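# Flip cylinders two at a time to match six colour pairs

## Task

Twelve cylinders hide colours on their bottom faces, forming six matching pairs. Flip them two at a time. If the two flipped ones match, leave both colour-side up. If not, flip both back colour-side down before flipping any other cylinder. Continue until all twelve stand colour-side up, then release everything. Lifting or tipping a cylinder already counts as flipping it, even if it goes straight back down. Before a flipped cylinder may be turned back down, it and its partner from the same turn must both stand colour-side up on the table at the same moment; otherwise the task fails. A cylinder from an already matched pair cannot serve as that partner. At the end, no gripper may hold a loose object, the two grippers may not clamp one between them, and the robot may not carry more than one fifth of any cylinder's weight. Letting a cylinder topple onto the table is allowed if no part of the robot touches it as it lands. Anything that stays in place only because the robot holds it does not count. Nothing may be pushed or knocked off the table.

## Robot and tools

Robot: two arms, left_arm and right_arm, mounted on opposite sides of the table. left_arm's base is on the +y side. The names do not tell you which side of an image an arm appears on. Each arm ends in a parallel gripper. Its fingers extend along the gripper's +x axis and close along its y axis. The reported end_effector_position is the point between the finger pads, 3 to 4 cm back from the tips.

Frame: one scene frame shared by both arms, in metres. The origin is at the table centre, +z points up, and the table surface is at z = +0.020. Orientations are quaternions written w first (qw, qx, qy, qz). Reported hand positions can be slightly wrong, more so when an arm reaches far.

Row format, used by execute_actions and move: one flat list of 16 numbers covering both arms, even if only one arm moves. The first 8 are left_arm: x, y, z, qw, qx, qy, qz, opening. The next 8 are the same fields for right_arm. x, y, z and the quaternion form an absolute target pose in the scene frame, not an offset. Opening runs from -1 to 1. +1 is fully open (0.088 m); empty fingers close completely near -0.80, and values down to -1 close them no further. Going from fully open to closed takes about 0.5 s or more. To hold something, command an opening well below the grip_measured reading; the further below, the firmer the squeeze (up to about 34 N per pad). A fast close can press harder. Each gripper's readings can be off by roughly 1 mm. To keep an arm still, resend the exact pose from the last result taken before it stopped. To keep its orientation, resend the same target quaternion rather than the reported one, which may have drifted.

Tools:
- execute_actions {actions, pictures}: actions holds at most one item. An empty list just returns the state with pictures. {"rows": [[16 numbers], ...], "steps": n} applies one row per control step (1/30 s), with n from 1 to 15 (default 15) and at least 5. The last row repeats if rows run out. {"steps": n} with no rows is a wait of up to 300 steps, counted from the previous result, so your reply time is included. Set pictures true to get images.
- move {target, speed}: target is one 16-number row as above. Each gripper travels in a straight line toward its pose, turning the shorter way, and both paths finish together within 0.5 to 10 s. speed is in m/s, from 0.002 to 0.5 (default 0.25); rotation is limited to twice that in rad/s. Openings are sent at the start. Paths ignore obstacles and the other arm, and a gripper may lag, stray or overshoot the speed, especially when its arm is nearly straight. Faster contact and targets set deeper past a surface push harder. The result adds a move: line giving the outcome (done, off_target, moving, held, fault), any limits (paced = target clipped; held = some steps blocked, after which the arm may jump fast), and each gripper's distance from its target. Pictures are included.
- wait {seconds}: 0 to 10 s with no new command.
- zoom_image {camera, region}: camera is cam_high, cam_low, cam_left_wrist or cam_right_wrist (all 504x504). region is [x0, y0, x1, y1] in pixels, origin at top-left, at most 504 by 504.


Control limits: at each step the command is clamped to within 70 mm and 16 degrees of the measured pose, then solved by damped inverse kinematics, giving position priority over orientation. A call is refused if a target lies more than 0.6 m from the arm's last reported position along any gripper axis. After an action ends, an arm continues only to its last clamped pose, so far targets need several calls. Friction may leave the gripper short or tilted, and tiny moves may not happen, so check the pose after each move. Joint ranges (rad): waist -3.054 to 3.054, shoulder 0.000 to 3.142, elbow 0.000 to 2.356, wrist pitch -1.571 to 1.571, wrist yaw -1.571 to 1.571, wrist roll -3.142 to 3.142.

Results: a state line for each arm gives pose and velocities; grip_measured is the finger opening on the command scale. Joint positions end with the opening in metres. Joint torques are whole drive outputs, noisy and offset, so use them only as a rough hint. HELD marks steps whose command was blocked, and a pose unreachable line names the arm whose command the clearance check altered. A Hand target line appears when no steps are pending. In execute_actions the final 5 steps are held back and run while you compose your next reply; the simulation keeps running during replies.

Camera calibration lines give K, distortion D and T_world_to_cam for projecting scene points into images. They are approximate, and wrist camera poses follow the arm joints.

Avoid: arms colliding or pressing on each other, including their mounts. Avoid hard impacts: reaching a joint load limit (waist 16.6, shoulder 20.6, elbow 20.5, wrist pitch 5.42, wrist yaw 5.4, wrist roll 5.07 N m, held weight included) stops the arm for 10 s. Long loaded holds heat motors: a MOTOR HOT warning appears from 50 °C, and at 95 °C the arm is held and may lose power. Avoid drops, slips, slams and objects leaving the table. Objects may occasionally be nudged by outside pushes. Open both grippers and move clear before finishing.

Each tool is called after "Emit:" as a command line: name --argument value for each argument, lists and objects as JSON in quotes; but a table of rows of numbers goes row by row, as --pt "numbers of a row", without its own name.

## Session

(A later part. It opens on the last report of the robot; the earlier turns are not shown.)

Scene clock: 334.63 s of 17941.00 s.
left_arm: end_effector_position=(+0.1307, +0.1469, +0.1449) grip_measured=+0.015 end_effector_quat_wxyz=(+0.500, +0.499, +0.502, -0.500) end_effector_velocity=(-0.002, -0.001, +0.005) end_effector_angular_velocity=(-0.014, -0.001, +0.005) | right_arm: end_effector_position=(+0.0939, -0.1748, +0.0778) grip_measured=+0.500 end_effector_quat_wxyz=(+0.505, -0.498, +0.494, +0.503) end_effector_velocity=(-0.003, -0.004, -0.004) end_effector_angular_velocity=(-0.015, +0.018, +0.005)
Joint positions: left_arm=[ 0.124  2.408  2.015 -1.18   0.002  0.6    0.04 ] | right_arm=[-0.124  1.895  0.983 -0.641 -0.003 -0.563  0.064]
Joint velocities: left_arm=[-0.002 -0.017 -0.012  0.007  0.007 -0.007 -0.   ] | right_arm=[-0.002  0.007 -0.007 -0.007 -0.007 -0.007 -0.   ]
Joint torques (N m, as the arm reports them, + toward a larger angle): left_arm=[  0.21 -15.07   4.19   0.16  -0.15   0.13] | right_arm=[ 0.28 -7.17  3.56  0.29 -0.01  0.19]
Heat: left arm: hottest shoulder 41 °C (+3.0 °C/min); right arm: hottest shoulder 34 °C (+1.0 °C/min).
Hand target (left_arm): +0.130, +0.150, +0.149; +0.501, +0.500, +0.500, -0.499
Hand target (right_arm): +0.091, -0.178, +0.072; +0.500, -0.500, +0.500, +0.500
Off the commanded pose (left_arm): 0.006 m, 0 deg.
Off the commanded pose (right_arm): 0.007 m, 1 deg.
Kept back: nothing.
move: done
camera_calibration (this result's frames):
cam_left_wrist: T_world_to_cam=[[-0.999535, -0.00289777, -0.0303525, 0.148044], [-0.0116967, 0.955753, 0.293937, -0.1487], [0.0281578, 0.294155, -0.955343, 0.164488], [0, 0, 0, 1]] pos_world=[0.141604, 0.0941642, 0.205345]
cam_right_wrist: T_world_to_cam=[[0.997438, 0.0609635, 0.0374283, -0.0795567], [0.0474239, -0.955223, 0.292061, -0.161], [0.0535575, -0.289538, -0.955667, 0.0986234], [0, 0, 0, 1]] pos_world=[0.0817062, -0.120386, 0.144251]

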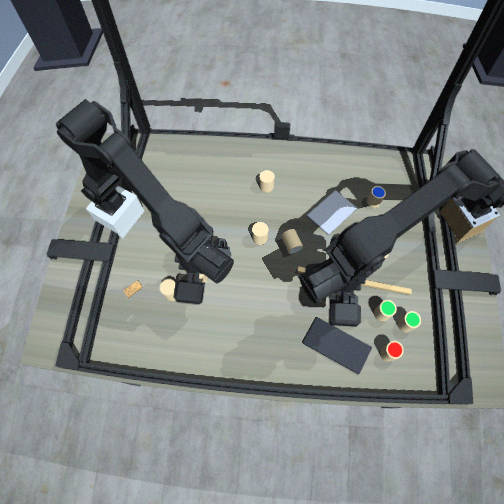

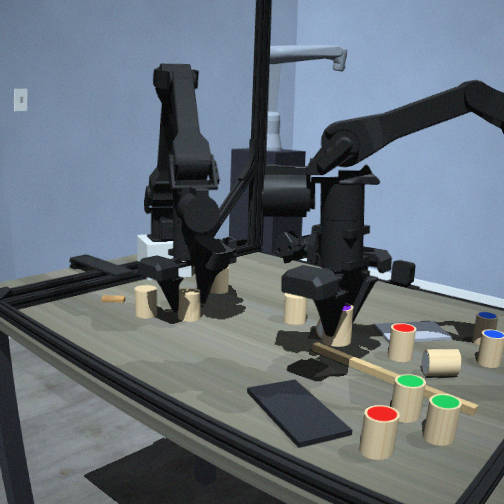

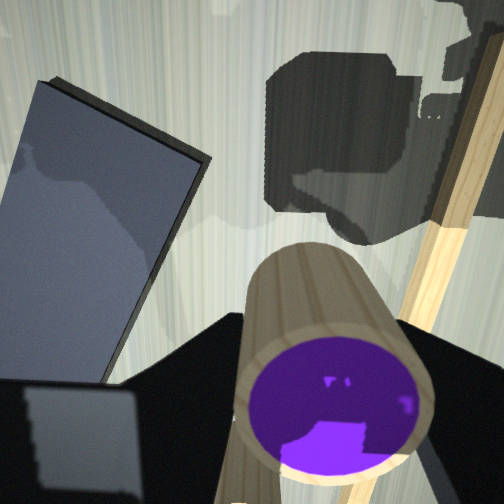

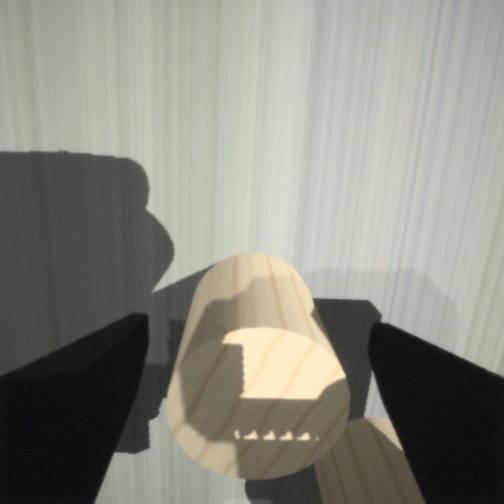

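Emit:
move --target '[0.133,0.15,0.069,0.5,0.5,0.5,-0.5,-0.3,0.092,-0.177,0.072,0.5,-0.5,0.5,0.5,0.5]' --speed 0.12

Emit:
execute_actions --actions '[{"rows":[[0.133,0.147,0.074,0.5,0.5,0.5,-0.5,0.6,0.092,-0.175,0.077,0.5,-0.5,0.5,0.5,-0.3]],"steps":14}]'

Emit:
move --target '[0.133,0.147,0.17,0.5,0.5,0.5,-0.5,0.6,0.092,-0.175,0.17,0.5,-0.5,0.5,0.5,-0.3]' --speed 0.3

Emit:
move --target '[-0.003,0.11,0.291,0.707,0,0,-0.707,1,0,-0.03,0.28,0.5,0.5,0.5,0.5,-0.3]' --speed 0.5

Emit:
move --target '[-0.002,0.02,0.29,0.707,0,0,-0.707,1,0,-0.03,0.28,0.5,0.5,0.5,0.5,-0.3]' --speed 0.2

Scene clock: 336.17 s of 17941.00 s.
left_arm: end_effector_position=(+0.1345, +0.1449, +0.0806) grip_measured=+0.015 end_effector_quat_wxyz=(+0.509, +0.497, +0.491, -0.502) end_effector_velocity=(-0.003, +0.004, +0.000) end_effector_angular_velocity=(+0.022, +0.007, +0.005) | right_arm: end_effector_position=(+0.0937, -0.1750, +0.0765) grip_measured=+0.500 end_effector_quat_wxyz=(+0.504, -0.499, +0.495, +0.503) end_effector_velocity=(-0.000, -0.004, +0.001) end_effector_angular_velocity=(-0.010, -0.002, +0.005)
Joint positions: left_arm=[ 0.128  2.474  1.872 -0.943  0.002  0.607  0.04 ] | right_arm=[-0.124  1.9    0.983 -0.639 -0.003 -0.563  0.064]
Joint velocities: left_arm=[-0.002 -0.002 -0.002 -0.022 -0.007 -0.007  0.   ] | right_arm=[-0.002 -0.007 -0.007 -0.007  0.007 -0.007 -0.001]
Joint torques (N m, as the arm reports them, + toward a larger angle): left_arm=[  0.27 -10.73   4.04   0.68  -0.08   0.08] | right_arm=[ 0.26 -7.16  4.05  0.29  0.    0.18]
Heat: left arm: hottest shoulder 41 °C (+3.0 °C/min); right arm: hottest shoulder 34 °C (+1.0 °C/min).
Hand target (left_arm): +0.133, +0.150, +0.069; +0.500, +0.500, +0.500, -0.500
Hand target (right_arm): +0.092, -0.177, +0.072; +0.500, -0.500, +0.500, +0.500
Off the commanded pose (left_arm): 0.013 m, 1 deg.
Off the commanded pose (right_arm): 0.005 m, 1 deg.
Kept back: nothing.
move: off_target (left_arm)
camera_calibration (this result's frames):
cam_left_wrist: T_world_to_cam=[[-0.99894, -0.00109028, -0.0460077, 0.15078], [-0.0135828, 0.962169, 0.272115, -0.126739], [0.0439705, 0.272451, -0.961164, 0.105003], [0, 0, 0, 1]] pos_world=[0.144282, 0.0935005, 0.14235]
cam_right_wrist: T_world_to_cam=[[0.997521, 0.0606775, 0.0356488, -0.0792885], [0.0475367, -0.954484, 0.294451, -0.160875], [0.0518927, -0.292026, -0.955001, 0.0969982], [0, 0, 0, 1]] pos_world=[0.0817059, -0.120416, 0.14283]

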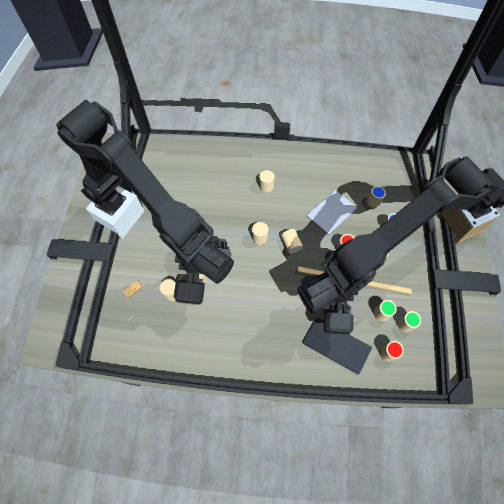

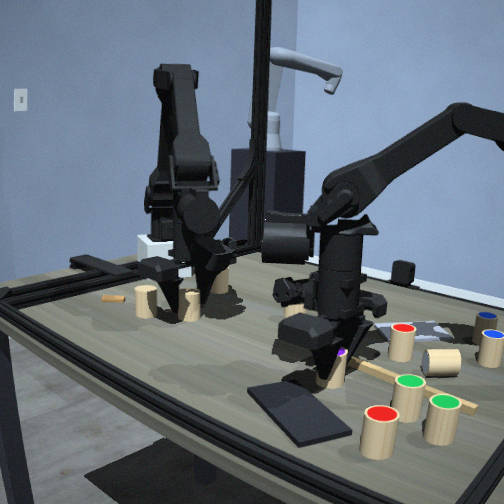

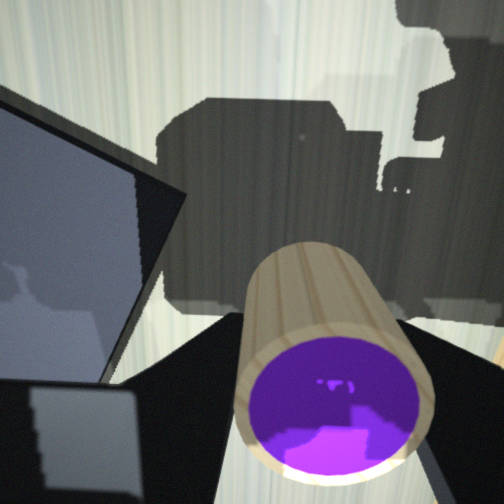

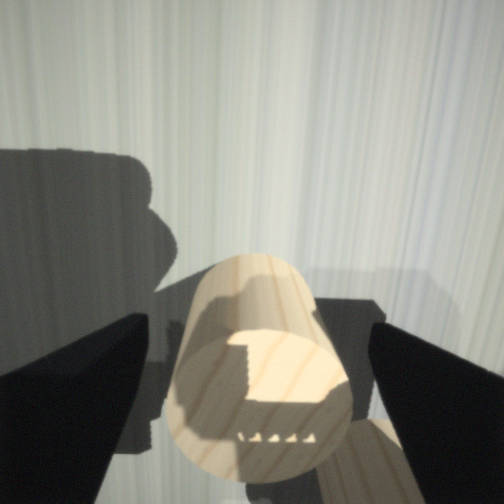

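Scene clock: 336.47 s of 17941.00 s.
left_arm: end_effector_position=(+0.1327, +0.1475, +0.0789) grip_measured=+0.532 end_effector_quat_wxyz=(+0.503, +0.498, +0.497, -0.501) end_effector_velocity=(-0.000, +0.004, -0.002) end_effector_angular_velocity=(+0.022, +0.007, +0.024) | right_arm: end_effector_position=(+0.0916, -0.1770, +0.0765) grip_measured=+0.022 end_effector_quat_wxyz=(+0.499, -0.500, +0.499, +0.501) end_effector_velocity=(-0.003, -0.002, +0.001) end_effector_angular_velocity=(-0.011, +0.015, +0.010)
Joint positions: left_arm=[ 0.128  2.478  1.873 -0.956  0.002  0.607  0.065] | right_arm=[-0.121  1.9    0.983 -0.653 -0.001 -0.56   0.04 ]
Joint velocities: left_arm=[ 0.002  0.007  0.007 -0.022 -0.007 -0.022  0.026] | right_arm=[ 0.002 -0.002  0.002 -0.022 -0.007 -0.007 -0.   ]
Joint torques (N m, as the arm reports them, + toward a larger angle): left_arm=[ -0.02 -10.96   6.12   0.21  -0.05   0.  ] | right_arm=[ 0.26 -7.99  5.79 -0.1  -0.05  0.19]
Heat: left arm: hottest shoulder 41 °C (+3.0 °C/min); right arm: hottest shoulder 34 °C (+1.0 °C/min).
Steps of this call (steps 1 to 9: the first 9 steps of this action). Readings (end_effector_position):
1: left_arm (+0.1345, +0.1449, +0.0806) | right_arm (+0.0937, -0.1749, +0.0765)
2: left_arm (+0.1344, +0.1450, +0.0806) | right_arm (+0.0933, -0.1753, +0.0765)
4: left_arm (+0.1335, +0.1465, +0.0804) | right_arm (+0.0921, -0.1764, +0.0764)
8: left_arm (+0.1327, +0.1474, +0.0790) | right_arm (+0.0917, -0.1769, +0.0765)
9: the state above

Scene clock: 337.93 s of 17941.00 s.
left_arm: end_effector_position=(+0.1319, +0.1486, +0.1678) grip_measured=+0.600 end_effector_quat_wxyz=(+0.498, +0.499, +0.503, -0.500) end_effector_velocity=(-0.001, +0.005, +0.003) end_effector_angular_velocity=(+0.018, +0.004, +0.010) | right_arm: end_effector_position=(+0.0918, -0.1765, +0.1648) grip_measured=+0.022 end_effector_quat_wxyz=(+0.494, -0.501, +0.504, +0.500) end_effector_velocity=(-0.002, -0.002, +0.002) end_effector_angular_velocity=(-0.006, +0.013, +0.005)
Joint positions: left_arm=[ 0.128  2.396  2.086 -1.267  0.002  0.607  0.068] | right_arm=[-0.12   1.748  1.186 -1.023 -0.001 -0.559  0.04 ]
Joint velocities: left_arm=[ 0.002 -0.007 -0.002 -0.022 -0.007 -0.007 -0.   ] | right_arm=[-0.002 -0.002  0.007 -0.022 -0.007 -0.007 -0.   ]
Joint torques (N m, as the arm reports them, + toward a larger angle): left_arm=[  0.03 -12.97   6.42   0.17  -0.03   0.  ] | right_arm=[ 0.29 -9.57  6.99 -0.13 -0.04  0.18]
Heat: left arm: hottest shoulder 41 °C (+3.0 °C/min); right arm: hottest shoulder 34 °C (+1.0 °C/min).
Hand target (left_arm): +0.133, +0.147, +0.170; +0.500, +0.500, +0.500, -0.500
Hand target (right_arm): +0.093, -0.174, +0.170; +0.500, -0.500, +0.500, +0.500
Off your previous action's commanded pose (left_arm): 0.005 m, 1 deg at its last step (step 5 of this call).
Off your previous action's commanded pose (right_arm): 0.002 m, 0 deg at its last step (step 5 of this call).
Off the commanded pose (left_arm): 0.003 m, 0 deg.
Off the commanded pose (right_arm): 0.005 m, 1 deg.
Kept back: nothing.
move: done
camera_calibration (this result's frames):
cam_left_wrist: T_world_to_cam=[[-0.999615, -0.000120147, -0.0277394, 0.149086], [-0.00837126, 0.954675, 0.297531, -0.157934], [0.0264464, 0.297649, -0.954309, 0.185348], [0, 0, 0, 1]] pos_world=[0.142805, 0.0956246, 0.228005]
cam_right_wrist: T_world_to_cam=[[0.997908, 0.0613791, 0.0202856, -0.0778177], [0.0517796, -0.946807, 0.317609, -0.191074], [0.0387011, -0.315894, -0.948005, 0.17678], [0, 0, 0, 1]] pos_world=[0.0807071, -0.12029, 0.229854]

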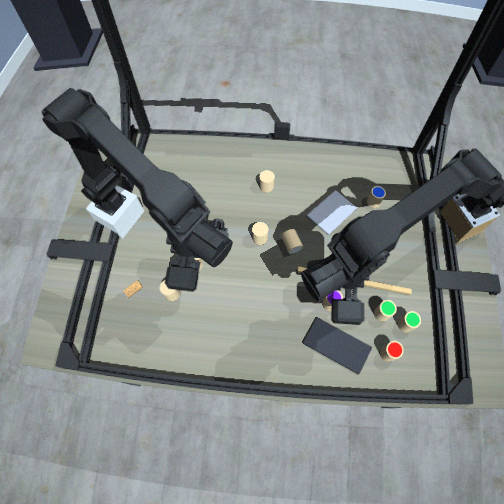

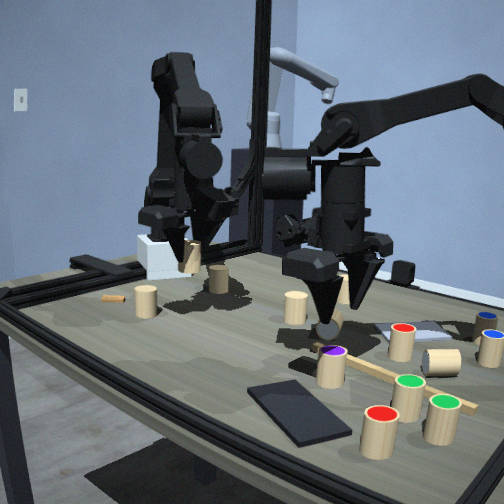

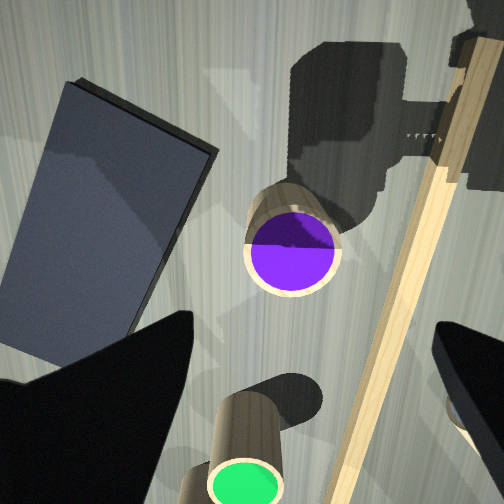

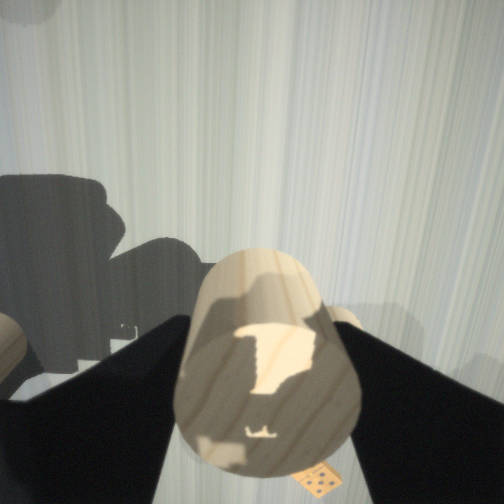

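Scene clock: 340.73 s of 17941.00 s.
left_arm: end_effector_position=(-0.0028, +0.1109, +0.3025) grip_measured=+1.000 end_effector_quat_wxyz=(+0.704, +0.000, -0.011, -0.710) end_effector_velocity=(+0.002, +0.001, -0.009) end_effector_angular_velocity=(+0.024, +0.019, +0.019) | right_arm: end_effector_position=(+0.0016, -0.0287, +0.2848) grip_measured=+0.022 end_effector_quat_wxyz=(+0.504, +0.501, +0.490, +0.505) end_effector_velocity=(+0.000, -0.000, +0.003) end_effector_angular_velocity=(+0.016, -0.012, -0.005)
Joint positions: left_arm=[-0.024  1.727  0.657  1.088  0.464  0.009  0.088] | right_arm=[ 0.175  1.585  0.524  1.074 -0.252  1.556  0.04 ]
Joint velocities: left_arm=[-0.002  0.007 -0.012 -0.007 -0.022 -0.007 -0.   ] | right_arm=[ 0.002  0.002 -0.002  0.022  0.007 -0.007  0.   ]
Joint torques (N m, as the arm reports them, + toward a larger angle): left_arm=[-0.19 -6.03  3.82  1.73 -0.07 -0.09] | right_arm=[ 0.36 -5.88  4.52  1.65  0.04  0.12]
Heat: left arm: hottest shoulder 42 °C (+4.0 °C/min); right arm: hottest shoulder 34 °C (+1.0 °C/min).
Hand target (left_arm): -0.004, +0.112, +0.293; +0.704, +0.003, +0.000, -0.710
Hand target (right_arm): +0.001, -0.029, +0.279; +0.505, +0.500, +0.495, +0.499
Off the commanded pose (left_arm): 0.012 m, 1 deg.
Off the commanded pose (right_arm): 0.005 m, 1 deg.
Kept back: nothing.
move: off_target (left_arm)
camera_calibration (this result's frames):
cam_left_wrist: T_world_to_cam=[[-0.999559, -0.0246624, -0.0165555, 0.0175387], [0.00902824, 0.278742, -0.960324, 0.292421], [0.0282986, -0.960049, -0.278396, 0.263731], [0, 0, 0, 1]] pos_world=[0.00742765, 0.172118, 0.354531]
cam_right_wrist: T_world_to_cam=[[0.0762171, -0.0191933, -0.996906, 0.289543], [-0.952489, -0.297091, -0.0671014, 0.0452172], [-0.294884, 0.954656, -0.0409248, 0.11943], [0, 0, 0, 1]] pos_world=[0.0562188, -0.0950242, 0.296569]

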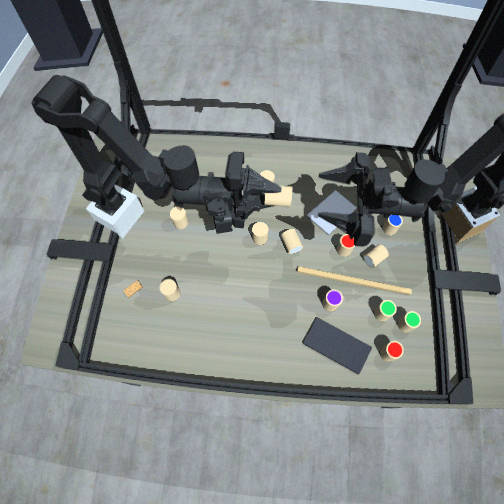

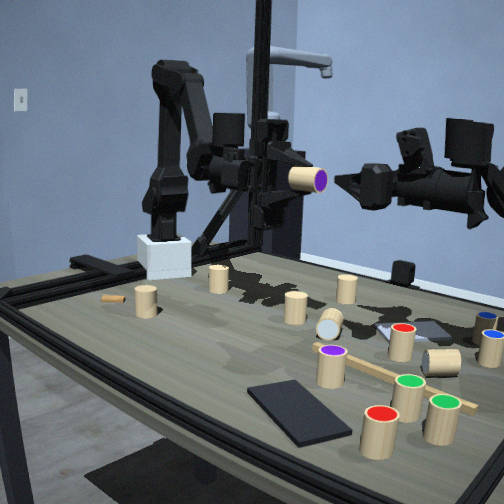

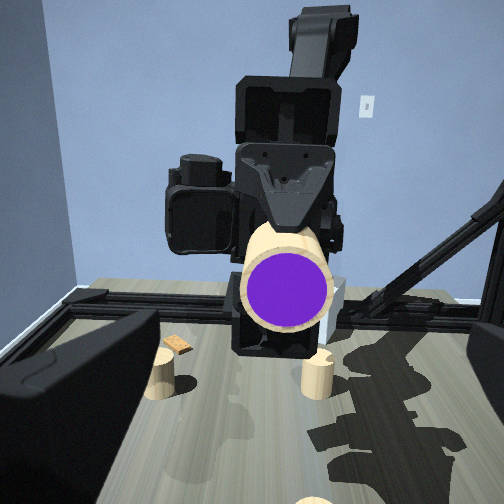

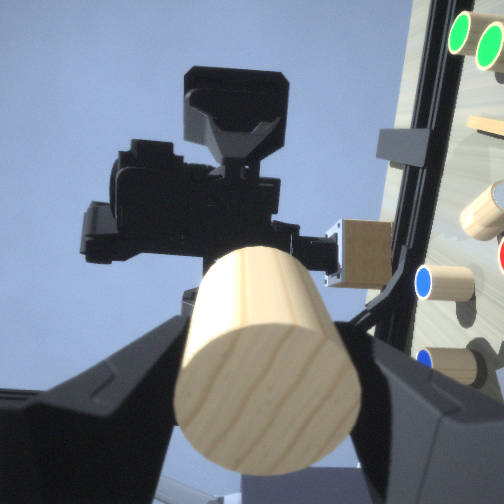

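Scene clock: 341.80 s of 17941.00 s.
left_arm: end_effector_position=(-0.0023, +0.0236, +0.2940) grip_measured=+1.000 end_effector_quat_wxyz=(+0.707, -0.001, -0.005, -0.707) end_effector_velocity=(-0.002, -0.003, -0.005) end_effector_angular_velocity=(+0.021, +0.000, +0.000) | right_arm: end_effector_position=(+0.0003, -0.0287, +0.2845) grip_measured=+0.022 end_effector_quat_wxyz=(+0.500, +0.501, +0.495, +0.504) end_effector_velocity=(+0.004, -0.001, +0.000) end_effector_angular_velocity=(-0.002, -0.007, -0.015)
Joint positions: left_arm=[-0.128  1.992  0.995  1.005  0.352  0.002  0.088] | right_arm=[ 0.175  1.586  0.523  1.074 -0.259  1.565  0.04 ]
Joint velocities: left_arm=[-0.007  0.007  0.007 -0.022 -0.007  0.007  0.   ] | right_arm=[-0.007 -0.007 -0.002 -0.007  0.007 -0.007  0.   ]
Joint torques (N m, as the arm reports them, + toward a larger angle): left_arm=[-0.37 -8.05  6.52  1.61 -0.15 -0.1 ] | right_arm=[-0.09 -6.57  4.55  1.43 -0.12  0.13]
Heat: left arm: hottest shoulder 42 °C (+4.0 °C/min); right arm: hottest shoulder 34 °C (+1.0 °C/min).
Hand target (left_arm): -0.002, +0.020, +0.290; +0.707, -0.000, +0.000, -0.707
Hand target (right_arm): -0.000, -0.030, +0.280; +0.500, +0.500, +0.500, +0.500
Off the commanded pose (left_arm): 0.005 m, 1 deg.
Off the commanded pose (right_arm): 0.005 m, 1 deg.
Kept back: nothing.
move: done
camera_calibration (this result's frames):
cam_left_wrist: T_world_to_cam=[[-0.999445, -0.0328806, -0.00539493, 0.0126055], [-0.00424753, 0.286315, -0.958126, 0.307683], [0.0330484, -0.957571, -0.286295, 0.17974], [0, 0, 0, 1]] pos_world=[0.0079653, 0.0844347, 0.346326]
cam_right_wrist: T_world_to_cam=[[0.0668492, -0.0189498, -0.997583, 0.289628], [-0.950642, -0.304837, -0.0579131, 0.0411135], [-0.303002, 0.952216, -0.0383925, 0.118251], [0, 0, 0, 1]] pos_world=[0.0555532, -0.0945796, 0.295849]

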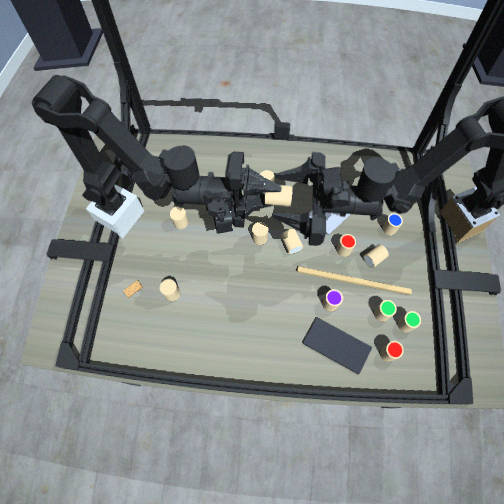

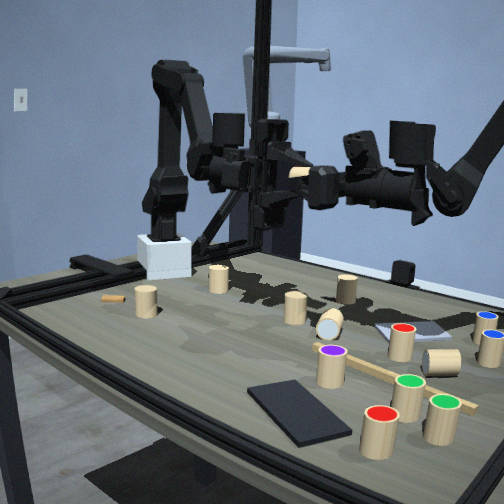

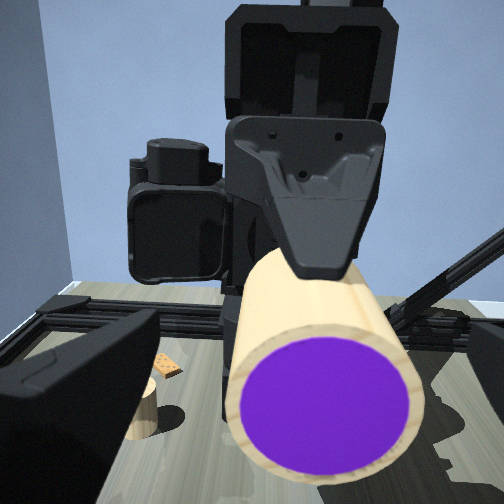

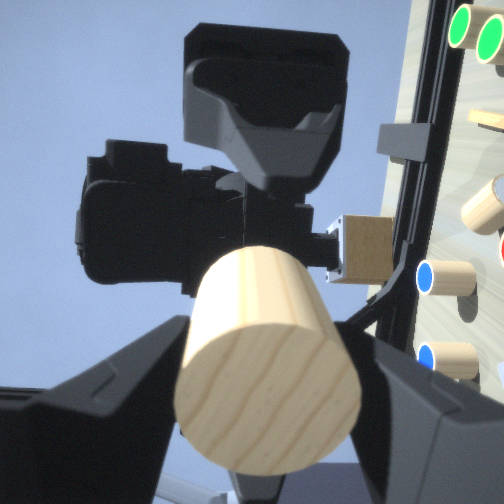

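Emit:
execute_actions --actions '[{"rows":[[-0.002,0.02,0.29,0.707,0,0,-0.707,-0.3,0,-0.03,0.28,0.5,0.5,0.5,0.5,-0.3]],"steps":15}]'

Emit:
execute_actions --actions '[{"rows":[[-0.002,0.02,0.29,0.707,0,0,-0.707,-0.3,0,-0.03,0.28,0.5,0.5,0.5,0.5,0.6]],"steps":12}]'

Emit:
move --target '[0,0.08,0.293,0.707,0,0,-0.707,-0.3,0,-0.07,0.28,0.5,0.5,0.5,0.5,0.6]' --speed 0.3

Emit:
move --target '[-0.26,0.28,0.17,0.5,0.5,0.5,-0.5,-0.3,-0.033,-0.04,0.155,0.5,-0.5,0.5,0.5,0.6]' --speed 0.5

Scene clock: 342.43 s of 17941.00 s.
left_arm: end_effector_position=(-0.0015, +0.0232, +0.2939) grip_measured=+0.016 end_effector_quat_wxyz=(+0.708, -0.001, -0.004, -0.706) end_effector_velocity=(-0.000, +0.000, -0.001) end_effector_angular_velocity=(+0.007, +0.010, +0.005) | right_arm: end_effector_position=(-0.0004, -0.0287, +0.2845) grip_measured=+0.021 end_effector_quat_wxyz=(+0.499, +0.500, +0.496, +0.505) end_effector_velocity=(-0.002, -0.000, -0.002) end_effector_angular_velocity=(-0.007, -0.006, +0.010)
Joint positions: left_arm=[-0.127  1.993  0.998  1.002  0.349  0.002  0.04 ] | right_arm=[ 0.176  1.586  0.523  1.074 -0.263  1.565  0.04 ]
Joint velocities: left_arm=[-0.002 -0.002 -0.002 -0.007 -0.007 -0.007 -0.   ] | right_arm=[ 0.002 -0.002 -0.002 -0.007 -0.007 -0.007 -0.   ]
Joint torques (N m, as the arm reports them, + toward a larger angle): left_arm=[-0.15 -8.22  6.61  1.48 -0.03 -0.12] | right_arm=[-0.18 -6.61  4.6   1.41 -0.02  0.11]
Heat: left arm: hottest shoulder 41 °C (+3.0 °C/min); right arm: hottest shoulder 34 °C (+1.0 °C/min).
Steps of this call (steps 1 to 9: nothing new was sent; steps 10 to 19: the first 10 steps of this action). Readings (end_effector_position):
10: left_arm (-0.0022, +0.0233, +0.2939) | right_arm (+0.0003, -0.0287, +0.2845)
11: left_arm (-0.0022, +0.0233, +0.2939) | right_arm (+0.0003, -0.0287, +0.2845)
13: left_arm (-0.0021, +0.0232, +0.2939) | right_arm (+0.0003, -0.0287, +0.2845)
17: left_arm (-0.0019, +0.0232, +0.2939) | right_arm (+0.0001, -0.0287, +0.2845)
19: the state above

Scene clock: 342.83 s of 17941.00 s.
left_arm: end_effector_position=(-0.0017, +0.0231, +0.2929) grip_measured=+0.016 end_effector_quat_wxyz=(+0.708, -0.000, -0.003, -0.706) end_effector_velocity=(-0.002, -0.000, -0.009) end_effector_angular_velocity=(+0.030, +0.018, -0.010) | right_arm: end_effector_position=(-0.0002, -0.0288, +0.2844) grip_measured=+0.493 end_effector_quat_wxyz=(+0.499, +0.500, +0.496, +0.505) end_effector_velocity=(+0.002, -0.001, -0.000) end_effector_angular_velocity=(+0.002, -0.008, -0.000)
Joint positions: left_arm=[-0.128  1.994  0.998  1.001  0.349  0.002  0.04 ] | right_arm=[ 0.175  1.586  0.523  1.074 -0.263  1.566  0.063]
Joint velocities: left_arm=[-0.002  0.007 -0.002 -0.022  0.007 -0.007 -0.   ] | right_arm=[-0.007  0.002 -0.002  0.007 -0.007 -0.007  0.063]
Joint torques (N m, as the arm reports them, + toward a larger angle): left_arm=[-0.24 -8.5   6.51  1.62  0.03 -0.05] | right_arm=[-0.17 -6.62  4.57  1.4  -0.02  0.12]
Heat: left arm: hottest shoulder 41 °C (+3.0 °C/min); right arm: hottest shoulder 34 °C (+1.0 °C/min).
Off your previous action's commanded pose (left_arm): 0.005 m, 0 deg at its last step (step 5 of this call).
Off your previous action's commanded pose (right_arm): 0.005 m, 1 deg at its last step (step 5 of this call).
Steps of this call (steps 1 to 5: the last 5 steps of your previous action; steps 6 to 12: the first 7 steps of this action). Readings (end_effector_position):
6: left_arm (-0.0017, +0.0232, +0.2939) | right_arm (-0.0002, -0.0287, +0.2845)
7: left_arm (-0.0017, +0.0232, +0.2939) | right_arm (-0.0002, -0.0287, +0.2845)
9: left_arm (-0.0017, +0.0231, +0.2936) | right_arm (-0.0002, -0.0287, +0.2845)
12: the state above

Scene clock: 344.27 s of 17941.00 s.
left_arm: end_effector_position=(+0.0005, +0.0765, +0.2905) grip_measured=+0.016 end_effector_quat_wxyz=(+0.707, +0.002, +0.002, -0.707) end_effector_velocity=(-0.001, +0.003, +0.002) end_effector_angular_velocity=(-0.007, +0.019, +0.005) | right_arm: end_effector_position=(-0.0001, -0.0672, +0.2822) grip_measured=+0.600 end_effector_quat_wxyz=(+0.500, +0.500, +0.497, +0.503) end_effector_velocity=(+0.001, -0.003, -0.000) end_effector_angular_velocity=(-0.002, -0.007, -0.000)
Joint positions: left_arm=[-0.065  1.852  0.781  1.066  0.414  0.002  0.04 ] | right_arm=[ 0.132  1.442  0.384  1.064 -0.305  1.566  0.068]
Joint velocities: left_arm=[-0.002 -0.012 -0.012  0.007 -0.007 -0.022 -0.   ] | right_arm=[-0.007 -0.012 -0.007 -0.007 -0.007 -0.007 -0.   ]
Joint torques (N m, as the arm reports them, + toward a larger angle): left_arm=[  0.16 -10.59   4.26   1.92   0.19  -0.07] | right_arm=[-0.32 -6.76  4.44  1.17 -0.12  0.12]
Heat: left arm: hottest shoulder 41 °C (+3.0 °C/min); right arm: hottest shoulder 34 °C (+1.0 °C/min).
Hand target (left_arm): +0.000, +0.080, +0.293; +0.707, +0.000, +0.000, -0.707
Hand target (right_arm): -0.000, -0.070, +0.280; +0.500, +0.500, +0.500, +0.500
Off your previous action's commanded pose (left_arm): 0.004 m, 0 deg at its last step (step 5 of this call).
Off your previous action's commanded pose (right_arm): 0.005 m, 1 deg at its last step (step 5 of this call).
Off the commanded pose (left_arm): 0.004 m, 0 deg.
Off the commanded pose (right_arm): 0.004 m, 1 deg.
Kept back: nothing.
move: done
camera_calibration (this result's frames):
cam_left_wrist: T_world_to_cam=[[-0.999435, -0.0336042, -0.000247647, 0.0157455], [-0.00981176, 0.298848, -0.95425, 0.287157], [0.0321408, -0.953709, -0.299009, 0.232775], [0, 0, 0, 1]] pos_world=[0.0110725, 0.136712, 0.343625]
cam_right_wrist: T_world_to_cam=[[0.0655336, -0.0236625, -0.99757, 0.286283], [-0.950019, -0.307289, -0.0551209, 0.0279606], [-0.305238, 0.951322, -0.0426176, 0.155848], [0, 0, 0, 1]] pos_world=[0.0553726, -0.132895, 0.293771]

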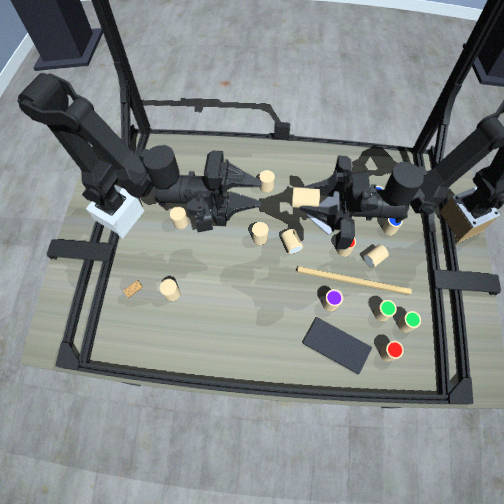

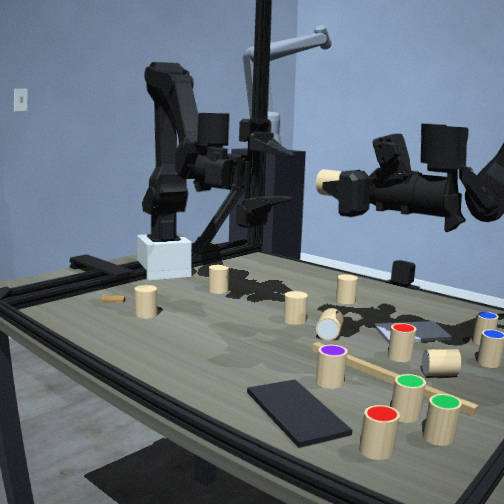

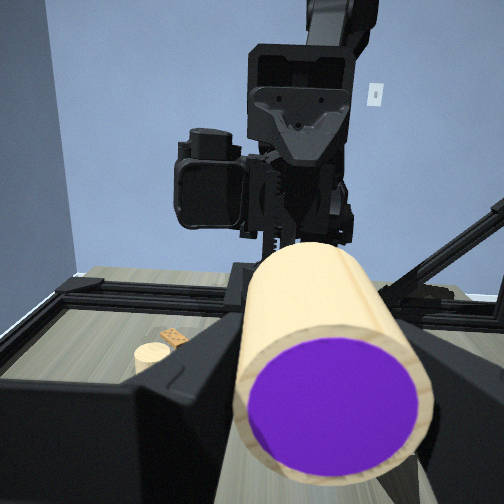

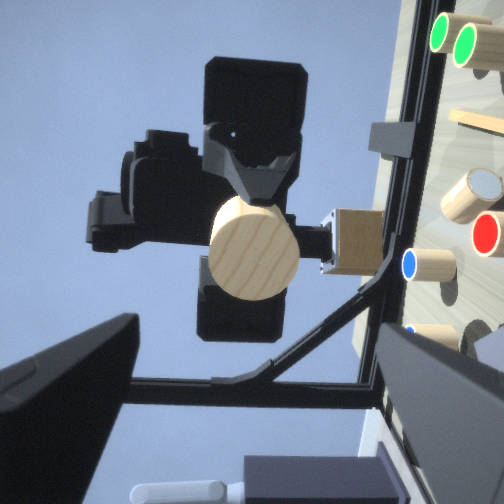

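Scene clock: 346.97 s of 17941.00 s.
left_arm: end_effector_position=(-0.2592, +0.2807, +0.1686) grip_measured=+0.015 end_effector_quat_wxyz=(+0.499, +0.495, +0.504, -0.501) end_effector_velocity=(+0.001, +0.004, -0.000) end_effector_angular_velocity=(+0.017, -0.016, +0.015) | right_arm: end_effector_position=(-0.0322, -0.0422, +0.1589) grip_measured=+0.600 end_effector_quat_wxyz=(+0.501, -0.496, +0.499, +0.504) end_effector_velocity=(+0.002, -0.002, -0.002) end_effector_angular_velocity=(-0.024, -0.020, +0.010)
Joint positions: left_arm=[-0.944  1.672  1.023 -0.916  0.009 -0.472  0.04 ] | right_arm=[ 0.343  2.066  1.593 -1.088 -0.007 -0.095  0.068]
Joint velocities: left_arm=[-0.007  0.002  0.002 -0.022 -0.007 -0.022 -0.   ] | right_arm=[ 0.002  0.012  0.012 -0.022  0.022 -0.007  0.   ]
Joint torques (N m, as the arm reports them, + toward a larger angle): left_arm=[-0.03 -5.43  6.3   0.18  0.12 -0.16] | right_arm=[ 0.33 -9.35  7.07 -0.09  0.03 -0.22]
Heat: left arm: hottest shoulder 41 °C (+3.0 °C/min); right arm: hottest shoulder 34 °C (+1.0 °C/min).
Hand target (left_arm): -0.262, +0.279, +0.168; +0.498, +0.496, +0.506, -0.500
Hand target (right_arm): -0.033, -0.041, +0.155; +0.496, -0.502, +0.499, +0.503
Off the commanded pose (left_arm): 0.002 m, 1 deg.
Off the commanded pose (right_arm): 0.005 m, 1 deg.
Kept back: nothing.
move: done
camera_calibration (this result's frames):
cam_left_wrist: T_world_to_cam=[[-0.999717, -0.00747381, -0.0226021, -0.240668], [-0.0137741, 0.955973, 0.293131, -0.288565], [0.0194162, 0.29336, -0.955805, 0.156742], [0, 0, 0, 1]] pos_world=[-0.247617, 0.22808, 0.228963]
cam_right_wrist: T_world_to_cam=[[0.997973, 0.0589481, 0.023974, 0.037127], [0.0492054, -0.953701, 0.296704, -0.0526792], [0.0403542, -0.294923, -0.954669, 0.220472], [0, 0, 0, 1]] pos_world=[-0.0433566, 0.0125936, 0.225218]

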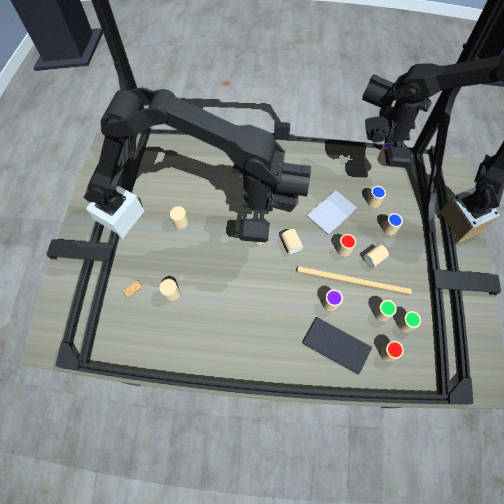

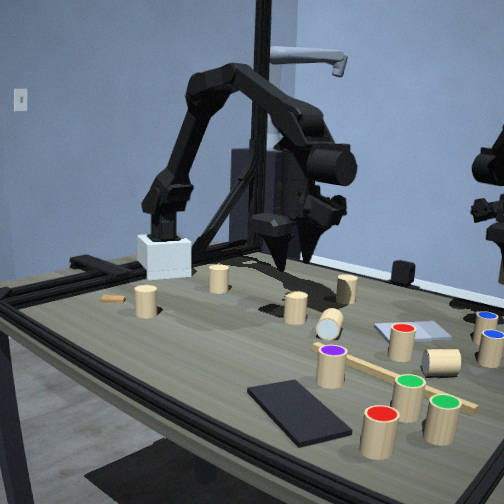

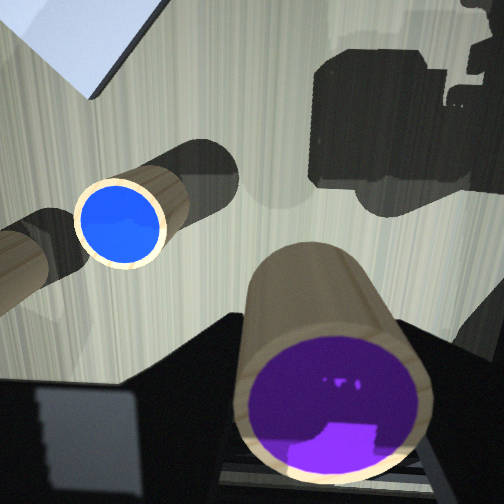

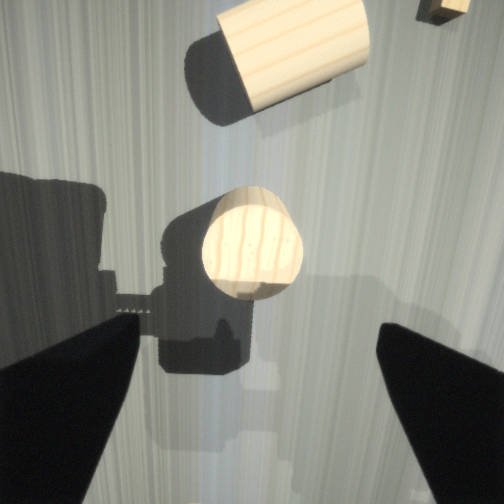

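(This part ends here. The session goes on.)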